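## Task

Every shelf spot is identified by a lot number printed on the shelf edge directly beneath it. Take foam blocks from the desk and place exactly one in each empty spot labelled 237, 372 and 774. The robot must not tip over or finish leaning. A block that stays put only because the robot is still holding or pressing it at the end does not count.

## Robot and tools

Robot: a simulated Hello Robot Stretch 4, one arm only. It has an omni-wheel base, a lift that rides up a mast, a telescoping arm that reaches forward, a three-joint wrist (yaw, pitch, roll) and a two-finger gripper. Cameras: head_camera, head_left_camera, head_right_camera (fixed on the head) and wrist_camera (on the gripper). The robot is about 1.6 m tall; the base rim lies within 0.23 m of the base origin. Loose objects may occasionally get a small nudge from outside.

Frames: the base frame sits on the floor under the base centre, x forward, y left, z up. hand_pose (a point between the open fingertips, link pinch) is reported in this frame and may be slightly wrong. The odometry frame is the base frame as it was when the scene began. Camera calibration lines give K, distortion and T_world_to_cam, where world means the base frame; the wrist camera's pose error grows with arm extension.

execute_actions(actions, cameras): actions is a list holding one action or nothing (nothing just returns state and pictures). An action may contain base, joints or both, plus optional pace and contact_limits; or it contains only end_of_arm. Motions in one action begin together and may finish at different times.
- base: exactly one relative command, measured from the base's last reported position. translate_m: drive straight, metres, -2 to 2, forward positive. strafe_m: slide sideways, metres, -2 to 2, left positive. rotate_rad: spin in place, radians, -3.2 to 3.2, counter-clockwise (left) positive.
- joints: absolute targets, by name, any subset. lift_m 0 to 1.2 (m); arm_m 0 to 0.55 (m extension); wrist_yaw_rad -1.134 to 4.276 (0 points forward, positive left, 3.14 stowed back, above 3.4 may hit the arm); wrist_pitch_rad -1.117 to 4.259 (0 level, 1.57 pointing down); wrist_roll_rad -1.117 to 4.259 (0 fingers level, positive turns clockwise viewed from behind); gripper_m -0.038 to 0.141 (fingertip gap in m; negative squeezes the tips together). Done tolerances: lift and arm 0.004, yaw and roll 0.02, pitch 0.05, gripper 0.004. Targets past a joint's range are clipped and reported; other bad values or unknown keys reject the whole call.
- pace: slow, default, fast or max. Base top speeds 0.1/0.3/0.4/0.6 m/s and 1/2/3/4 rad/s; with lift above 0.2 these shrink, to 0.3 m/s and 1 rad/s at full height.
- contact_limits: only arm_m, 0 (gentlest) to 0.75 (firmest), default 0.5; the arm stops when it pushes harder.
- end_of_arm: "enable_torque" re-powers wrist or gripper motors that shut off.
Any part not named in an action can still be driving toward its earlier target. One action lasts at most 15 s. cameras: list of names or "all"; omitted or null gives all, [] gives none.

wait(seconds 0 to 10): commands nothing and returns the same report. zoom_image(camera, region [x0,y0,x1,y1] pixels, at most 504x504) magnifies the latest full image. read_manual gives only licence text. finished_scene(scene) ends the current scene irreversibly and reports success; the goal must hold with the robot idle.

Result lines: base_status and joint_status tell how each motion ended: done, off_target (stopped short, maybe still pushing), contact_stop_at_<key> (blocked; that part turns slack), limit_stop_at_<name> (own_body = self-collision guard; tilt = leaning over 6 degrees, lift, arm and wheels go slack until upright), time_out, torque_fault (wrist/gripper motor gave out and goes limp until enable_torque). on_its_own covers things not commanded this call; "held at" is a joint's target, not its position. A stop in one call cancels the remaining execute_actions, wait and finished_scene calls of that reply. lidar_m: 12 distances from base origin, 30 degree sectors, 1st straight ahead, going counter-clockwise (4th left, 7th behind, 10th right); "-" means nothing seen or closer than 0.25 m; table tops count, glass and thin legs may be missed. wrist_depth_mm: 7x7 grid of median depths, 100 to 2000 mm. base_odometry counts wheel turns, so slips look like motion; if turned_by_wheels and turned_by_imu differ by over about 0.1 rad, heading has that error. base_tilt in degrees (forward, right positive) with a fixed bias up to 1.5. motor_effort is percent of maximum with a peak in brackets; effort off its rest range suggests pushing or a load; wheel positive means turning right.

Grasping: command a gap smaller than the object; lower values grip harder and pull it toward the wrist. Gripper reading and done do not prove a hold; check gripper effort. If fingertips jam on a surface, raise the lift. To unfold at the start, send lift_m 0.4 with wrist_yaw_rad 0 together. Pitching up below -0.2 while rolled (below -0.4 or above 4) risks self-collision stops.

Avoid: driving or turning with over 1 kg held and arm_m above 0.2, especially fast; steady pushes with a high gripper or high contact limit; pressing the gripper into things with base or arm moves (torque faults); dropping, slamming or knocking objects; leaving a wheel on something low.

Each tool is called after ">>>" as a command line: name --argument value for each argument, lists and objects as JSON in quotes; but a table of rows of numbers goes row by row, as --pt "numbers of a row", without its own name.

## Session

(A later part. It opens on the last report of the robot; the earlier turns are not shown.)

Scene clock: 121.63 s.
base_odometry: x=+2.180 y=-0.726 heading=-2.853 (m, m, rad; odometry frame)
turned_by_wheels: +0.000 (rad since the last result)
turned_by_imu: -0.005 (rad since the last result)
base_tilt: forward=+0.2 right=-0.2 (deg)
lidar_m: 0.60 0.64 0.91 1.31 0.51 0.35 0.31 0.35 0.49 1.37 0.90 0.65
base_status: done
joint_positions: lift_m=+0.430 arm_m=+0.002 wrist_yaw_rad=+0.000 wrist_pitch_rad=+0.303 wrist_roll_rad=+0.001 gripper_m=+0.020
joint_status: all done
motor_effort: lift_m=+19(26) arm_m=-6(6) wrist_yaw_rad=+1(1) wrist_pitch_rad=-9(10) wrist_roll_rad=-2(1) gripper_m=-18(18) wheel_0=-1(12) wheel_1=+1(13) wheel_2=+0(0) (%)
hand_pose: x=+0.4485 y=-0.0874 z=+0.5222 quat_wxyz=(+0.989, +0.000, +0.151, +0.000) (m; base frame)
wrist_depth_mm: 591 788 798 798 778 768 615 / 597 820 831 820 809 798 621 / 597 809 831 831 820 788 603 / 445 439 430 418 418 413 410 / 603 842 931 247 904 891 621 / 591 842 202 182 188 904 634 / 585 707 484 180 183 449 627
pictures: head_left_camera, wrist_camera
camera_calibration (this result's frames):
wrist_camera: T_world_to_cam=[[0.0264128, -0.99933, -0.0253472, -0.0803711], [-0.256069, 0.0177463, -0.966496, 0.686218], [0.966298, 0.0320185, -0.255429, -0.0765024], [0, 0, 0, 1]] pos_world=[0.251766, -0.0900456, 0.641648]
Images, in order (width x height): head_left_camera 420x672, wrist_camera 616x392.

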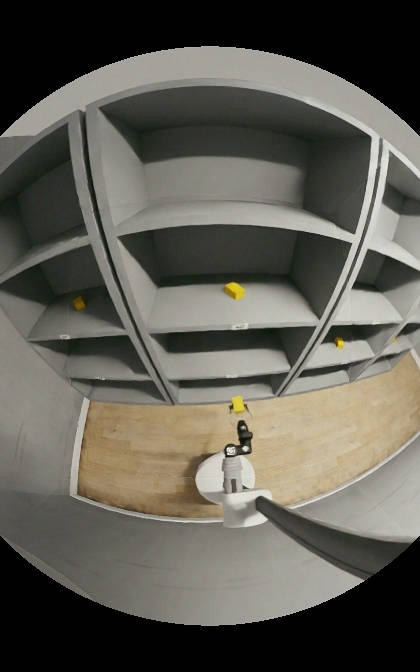

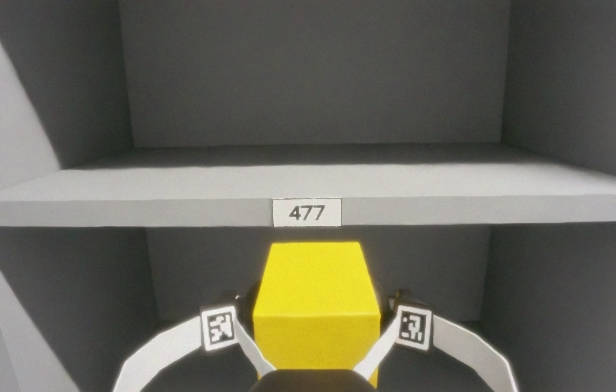

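>>> execute_actions --actions '[{"base":{"strafe_m":0.955},"pace":"max"}]' --cameras '["wrist_camera"]'

>>> execute_actions --actions '[{"joints":{"lift_m":0.487,"arm_m":0.08},"pace":"fast"}]' --cameras '[]'

>>> execute_actions --actions '[{"joints":{"arm_m":0.37},"pace":"fast"}]' --cameras '[]'

>>> execute_actions --actions '[{"joints":{"lift_m":0.47}}]' --cameras '["head_camera"]'

Scene clock: 125.17 s.
base_odometry: x=+2.452 y=-1.641 heading=-2.852 (m, m, rad; odometry frame)
turned_by_wheels: +0.000 (rad since the last result)
turned_by_imu: -0.006 (rad since the last result)
base_tilt: forward=+0.1 right=+0.0 (deg)
lidar_m: 0.61 0.51 0.37 0.34 0.35 0.34 0.34 0.37 0.51 1.36 0.90 0.62
base_status: done
joint_positions: lift_m=+0.430 arm_m=+0.002 wrist_yaw_rad=+0.000 wrist_pitch_rad=+0.303 wrist_roll_rad=+0.001 gripper_m=+0.020
joint_status: not commanded
motor_effort: lift_m=+19(19) arm_m=-6(6) wrist_yaw_rad=+2(1) wrist_pitch_rad=-9(9) wrist_roll_rad=-2(1) gripper_m=-17(18) wheel_0=+1(11) wheel_1=+0(12) wheel_2=+1(1) (%)
hand_pose: x=+0.4485 y=-0.0874 z=+0.5222 quat_wxyz=(+0.989, +0.000, +0.151, +0.000) (m; base frame)
wrist_depth_mm: 569 788 798 788 778 768 640 / 580 809 820 809 798 788 640 / 580 778 842 842 820 820 603 / 445 436 427 421 413 404 404 / 574 820 917 247 891 891 634 / 569 820 202 181 189 917 654 / 569 691 484 180 183 462 647
pictures: wrist_camera
camera_calibration (this result's frames):
wrist_camera: T_world_to_cam=[[0.0264449, -0.999329, -0.0253474, -0.0803762], [-0.256079, 0.0177381, -0.966493, 0.686229], [0.966294, 0.0320497, -0.255438, -0.0764931], [0, 0, 0, 1]] pos_world=[0.251769, -0.0900431, 0.641659]
Images, in order (width x height): wrist_camera 616x392.

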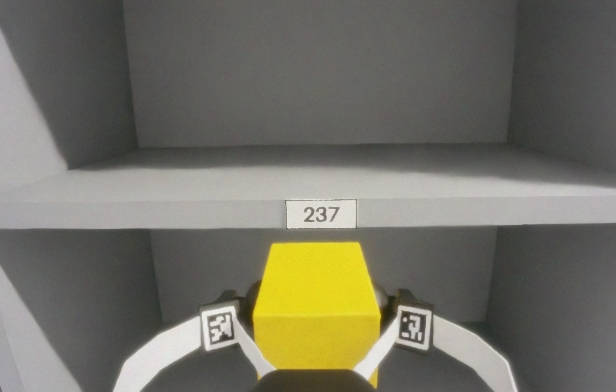

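Scene clock: 126.17 s.
base_odometry: x=+2.452 y=-1.641 heading=-2.852 (m, m, rad; odometry frame)
turned_by_wheels: +0.000 (rad since the last result)
turned_by_imu: +0.000 (rad since the last result)
base_tilt: forward=+0.1 right=+0.0 (deg)
lidar_m: 0.59 0.53 0.37 0.34 0.36 0.36 0.33 0.36 0.50 1.36 0.90 0.64
base_status: not commanded
joint_positions: lift_m=+0.487 arm_m=+0.079 wrist_yaw_rad=+0.000 wrist_pitch_rad=+0.303 wrist_roll_rad=+0.001 gripper_m=+0.020
joint_status: all done
motor_effort: lift_m=+21(21) arm_m=+6(7) wrist_yaw_rad=+1(1) wrist_pitch_rad=-9(10) wrist_roll_rad=-2(2) gripper_m=-18(18) wheel_0=+1(1) wheel_1=+0(0) wheel_2=+1(1) (%)
hand_pose: x=+0.5253 y=-0.0874 z=+0.5791 quat_wxyz=(+0.989, +0.000, +0.151, +0.000) (m; base frame)
wrist_depth_mm: 569 723 715 707 707 707 640 / 580 750 741 741 732 723 647 / 585 768 768 759 768 750 627 / 554 668 647 634 627 609 585 / 421 421 418 247 404 399 392 / 512 362 202 181 189 351 597 / 564 683 525 180 183 462 647
pictures: none
No camera images: the call's "cameras" was empty. Leave "cameras" out to get every camera's image.

Scene clock: 127.83 s.
base_odometry: x=+2.452 y=-1.641 heading=-2.852 (m, m, rad; odometry frame)
turned_by_wheels: +0.000 (rad since the last result)
turned_by_imu: +0.000 (rad since the last result)
base_tilt: forward=+0.1 right=-0.1 (deg)
lidar_m: 0.60 0.52 0.38 0.34 0.36 0.37 0.34 0.36 0.49 1.37 0.91 0.63
base_status: not commanded
joint_positions: lift_m=+0.487 arm_m=+0.369 wrist_yaw_rad=+0.000 wrist_pitch_rad=+0.303 wrist_roll_rad=+0.001 gripper_m=+0.020
joint_status: all done
motor_effort: lift_m=+21(21) arm_m=+6(7) wrist_yaw_rad=+0(0) wrist_pitch_rad=-9(9) wrist_roll_rad=-2(2) gripper_m=-19(20) wheel_0=+1(1) wheel_1=+0(0) wheel_2=+1(1) (%)
hand_pose: x=+0.8153 y=-0.0874 z=+0.5791 quat_wxyz=(+0.989, +0.000, +0.151, +0.000) (m; base frame)
wrist_depth_mm: 452 452 449 442 442 439 436 / 469 466 466 462 455 455 445 / 488 488 480 477 473 473 466 / 504 504 500 496 496 488 488 / 413 413 410 247 399 394 389 / 301 301 202 182 189 293 287 / 240 228 207 179 183 191 230
pictures: none
No camera images: the call's "cameras" was empty. Leave "cameras" out to get every camera's image.

Scene clock: 128.60 s.
base_odometry: x=+2.452 y=-1.641 heading=-2.852 (m, m, rad; odometry frame)
turned_by_wheels: +0.000 (rad since the last result)
turned_by_imu: +0.000 (rad since the last result)
base_tilt: forward=+0.2 right=-0.1 (deg)
lidar_m: 0.58 0.52 0.37 0.34 0.36 0.35 0.33 0.36 0.52 1.39 0.90 0.65
base_status: not commanded
joint_positions: lift_m=+0.470 arm_m=+0.369 wrist_yaw_rad=+0.000 wrist_pitch_rad=+0.303 wrist_roll_rad=+0.001 gripper_m=+0.020
joint_status: all done
motor_effort: lift_m=+16(21) arm_m=+6(6) wrist_yaw_rad=+0(0) wrist_pitch_rad=-9(9) wrist_roll_rad=-1(2) gripper_m=-19(19) wheel_0=+1(1) wheel_1=+0(0) wheel_2=+1(1) (%)
hand_pose: x=+0.8153 y=-0.0874 z=+0.5624 quat_wxyz=(+0.989, +0.000, +0.151, +0.000) (m; base frame)
wrist_depth_mm: 452 449 449 442 442 439 433 / 469 466 462 462 452 452 452 / 488 484 484 477 473 473 469 / 500 496 496 496 492 484 480 / 373 370 368 246 359 353 347 / 271 270 202 181 189 262 257 / 215 204 195 180 183 180 211
pictures: head_camera
Images, in order (width x height): head_camera 420x560.

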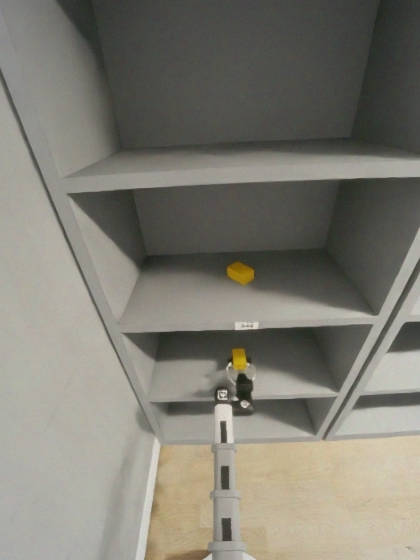

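>>> execute_actions --actions '[{"joints":{"gripper_m":0.1}}]' --cameras '[]'

>>> execute_actions --actions '[{"joints":{"arm_m":0.1},"pace":"max"}]' --cameras '["wrist_camera","head_right_camera"]'

Scene clock: 130.40 s.
base_odometry: x=+2.452 y=-1.641 heading=-2.852 (m, m, rad; odometry frame)
turned_by_wheels: +0.000 (rad since the last result)
turned_by_imu: +0.000 (rad since the last result)
base_tilt: forward=+0.1 right=-0.1 (deg)
lidar_m: 0.59 0.52 0.36 0.35 0.35 0.35 0.34 0.35 0.50 1.37 0.89 0.63
base_status: not commanded
joint_positions: lift_m=+0.470 arm_m=+0.369 wrist_yaw_rad=+0.000 wrist_pitch_rad=+0.303 wrist_roll_rad=+0.001 gripper_m=+0.100
joint_status: all done
motor_effort: lift_m=+16(16) arm_m=+6(6) wrist_yaw_rad=+0(0) wrist_pitch_rad=-9(9) wrist_roll_rad=-2(3) gripper_m=-1(19) wheel_0=+1(1) wheel_1=+0(0) wheel_2=+1(0) (%)
hand_pose: x=+0.8153 y=-0.0874 z=+0.5624 quat_wxyz=(+0.989, +0.000, +0.151, +0.000) (m; base frame)
wrist_depth_mm: 452 449 449 445 445 436 436 / 469 466 462 459 462 452 449 / 484 488 484 477 477 473 466 / 504 500 496 492 492 488 484 / 375 373 370 255 359 355 347 / 270 272 206 190 197 250 257 / 216 212 213 153 200 202 211
pictures: none
No camera images: the call's "cameras" was empty. Leave "cameras" out to get every camera's image.

Scene clock: 131.93 s.
base_odometry: x=+2.452 y=-1.641 heading=-2.852 (m, m, rad; odometry frame)
turned_by_wheels: +0.000 (rad since the last result)
turned_by_imu: +0.000 (rad since the last result)
base_tilt: forward=+0.1 right=-0.1 (deg)
lidar_m: 0.61 0.51 0.36 0.32 0.37 0.36 0.34 0.36 0.49 1.37 0.91 0.63
base_status: not commanded
joint_positions: lift_m=+0.470 arm_m=+0.101 wrist_yaw_rad=+0.000 wrist_pitch_rad=+0.302 wrist_roll_rad=+0.001 gripper_m=+0.100
joint_status: all done
motor_effort: lift_m=+16(16) arm_m=-6(6) wrist_yaw_rad=+1(1) wrist_pitch_rad=-8(9) wrist_roll_rad=-2(2) gripper_m=-1(1) wheel_0=+1(1) wheel_1=+0(0) wheel_2=+1(0) (%)
hand_pose: x=+0.5473 y=-0.0875 z=+0.5625 quat_wxyz=(+0.989, +0.000, +0.151, +0.000) (m; base frame)
wrist_depth_mm: 574 699 699 691 691 683 634 / 574 723 715 715 707 707 647 / 580 759 750 741 732 732 634 / 539 591 585 466 564 549 544 / 377 375 373 370 364 357 349 / 521 676 213 329 322 324 597 / 564 715 878 152 842 809 654
pictures: head_right_camera, wrist_camera
camera_calibration (this result's frames):
wrist_camera: T_world_to_cam=[[0.0262609, -0.999334, -0.0253384, -0.0819274], [-0.255744, 0.0177874, -0.966581, 0.750373], [0.966388, 0.0318635, -0.255107, -0.161996], [0, 0, 0, 1]] pos_world=[0.350606, -0.0900582, 0.681894]
Images, in order (width x height): head_right_camera 420x672, wrist_camera 616x392.

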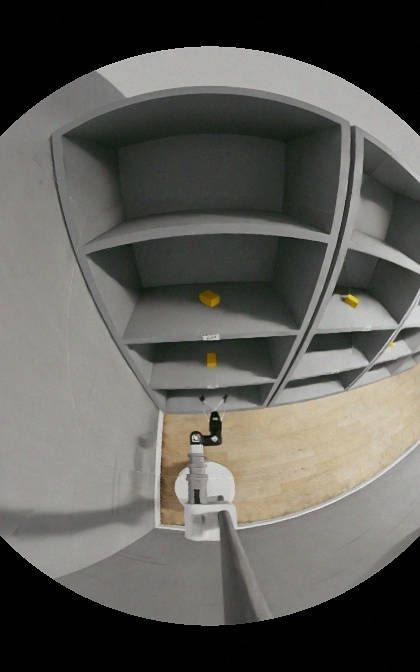

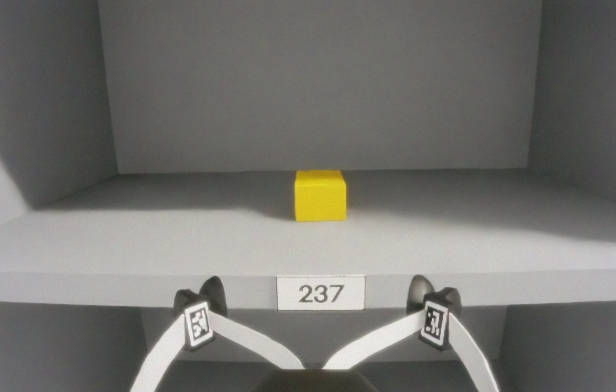

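>>> finished_scene --scene 1

The scene is finished: the task was done.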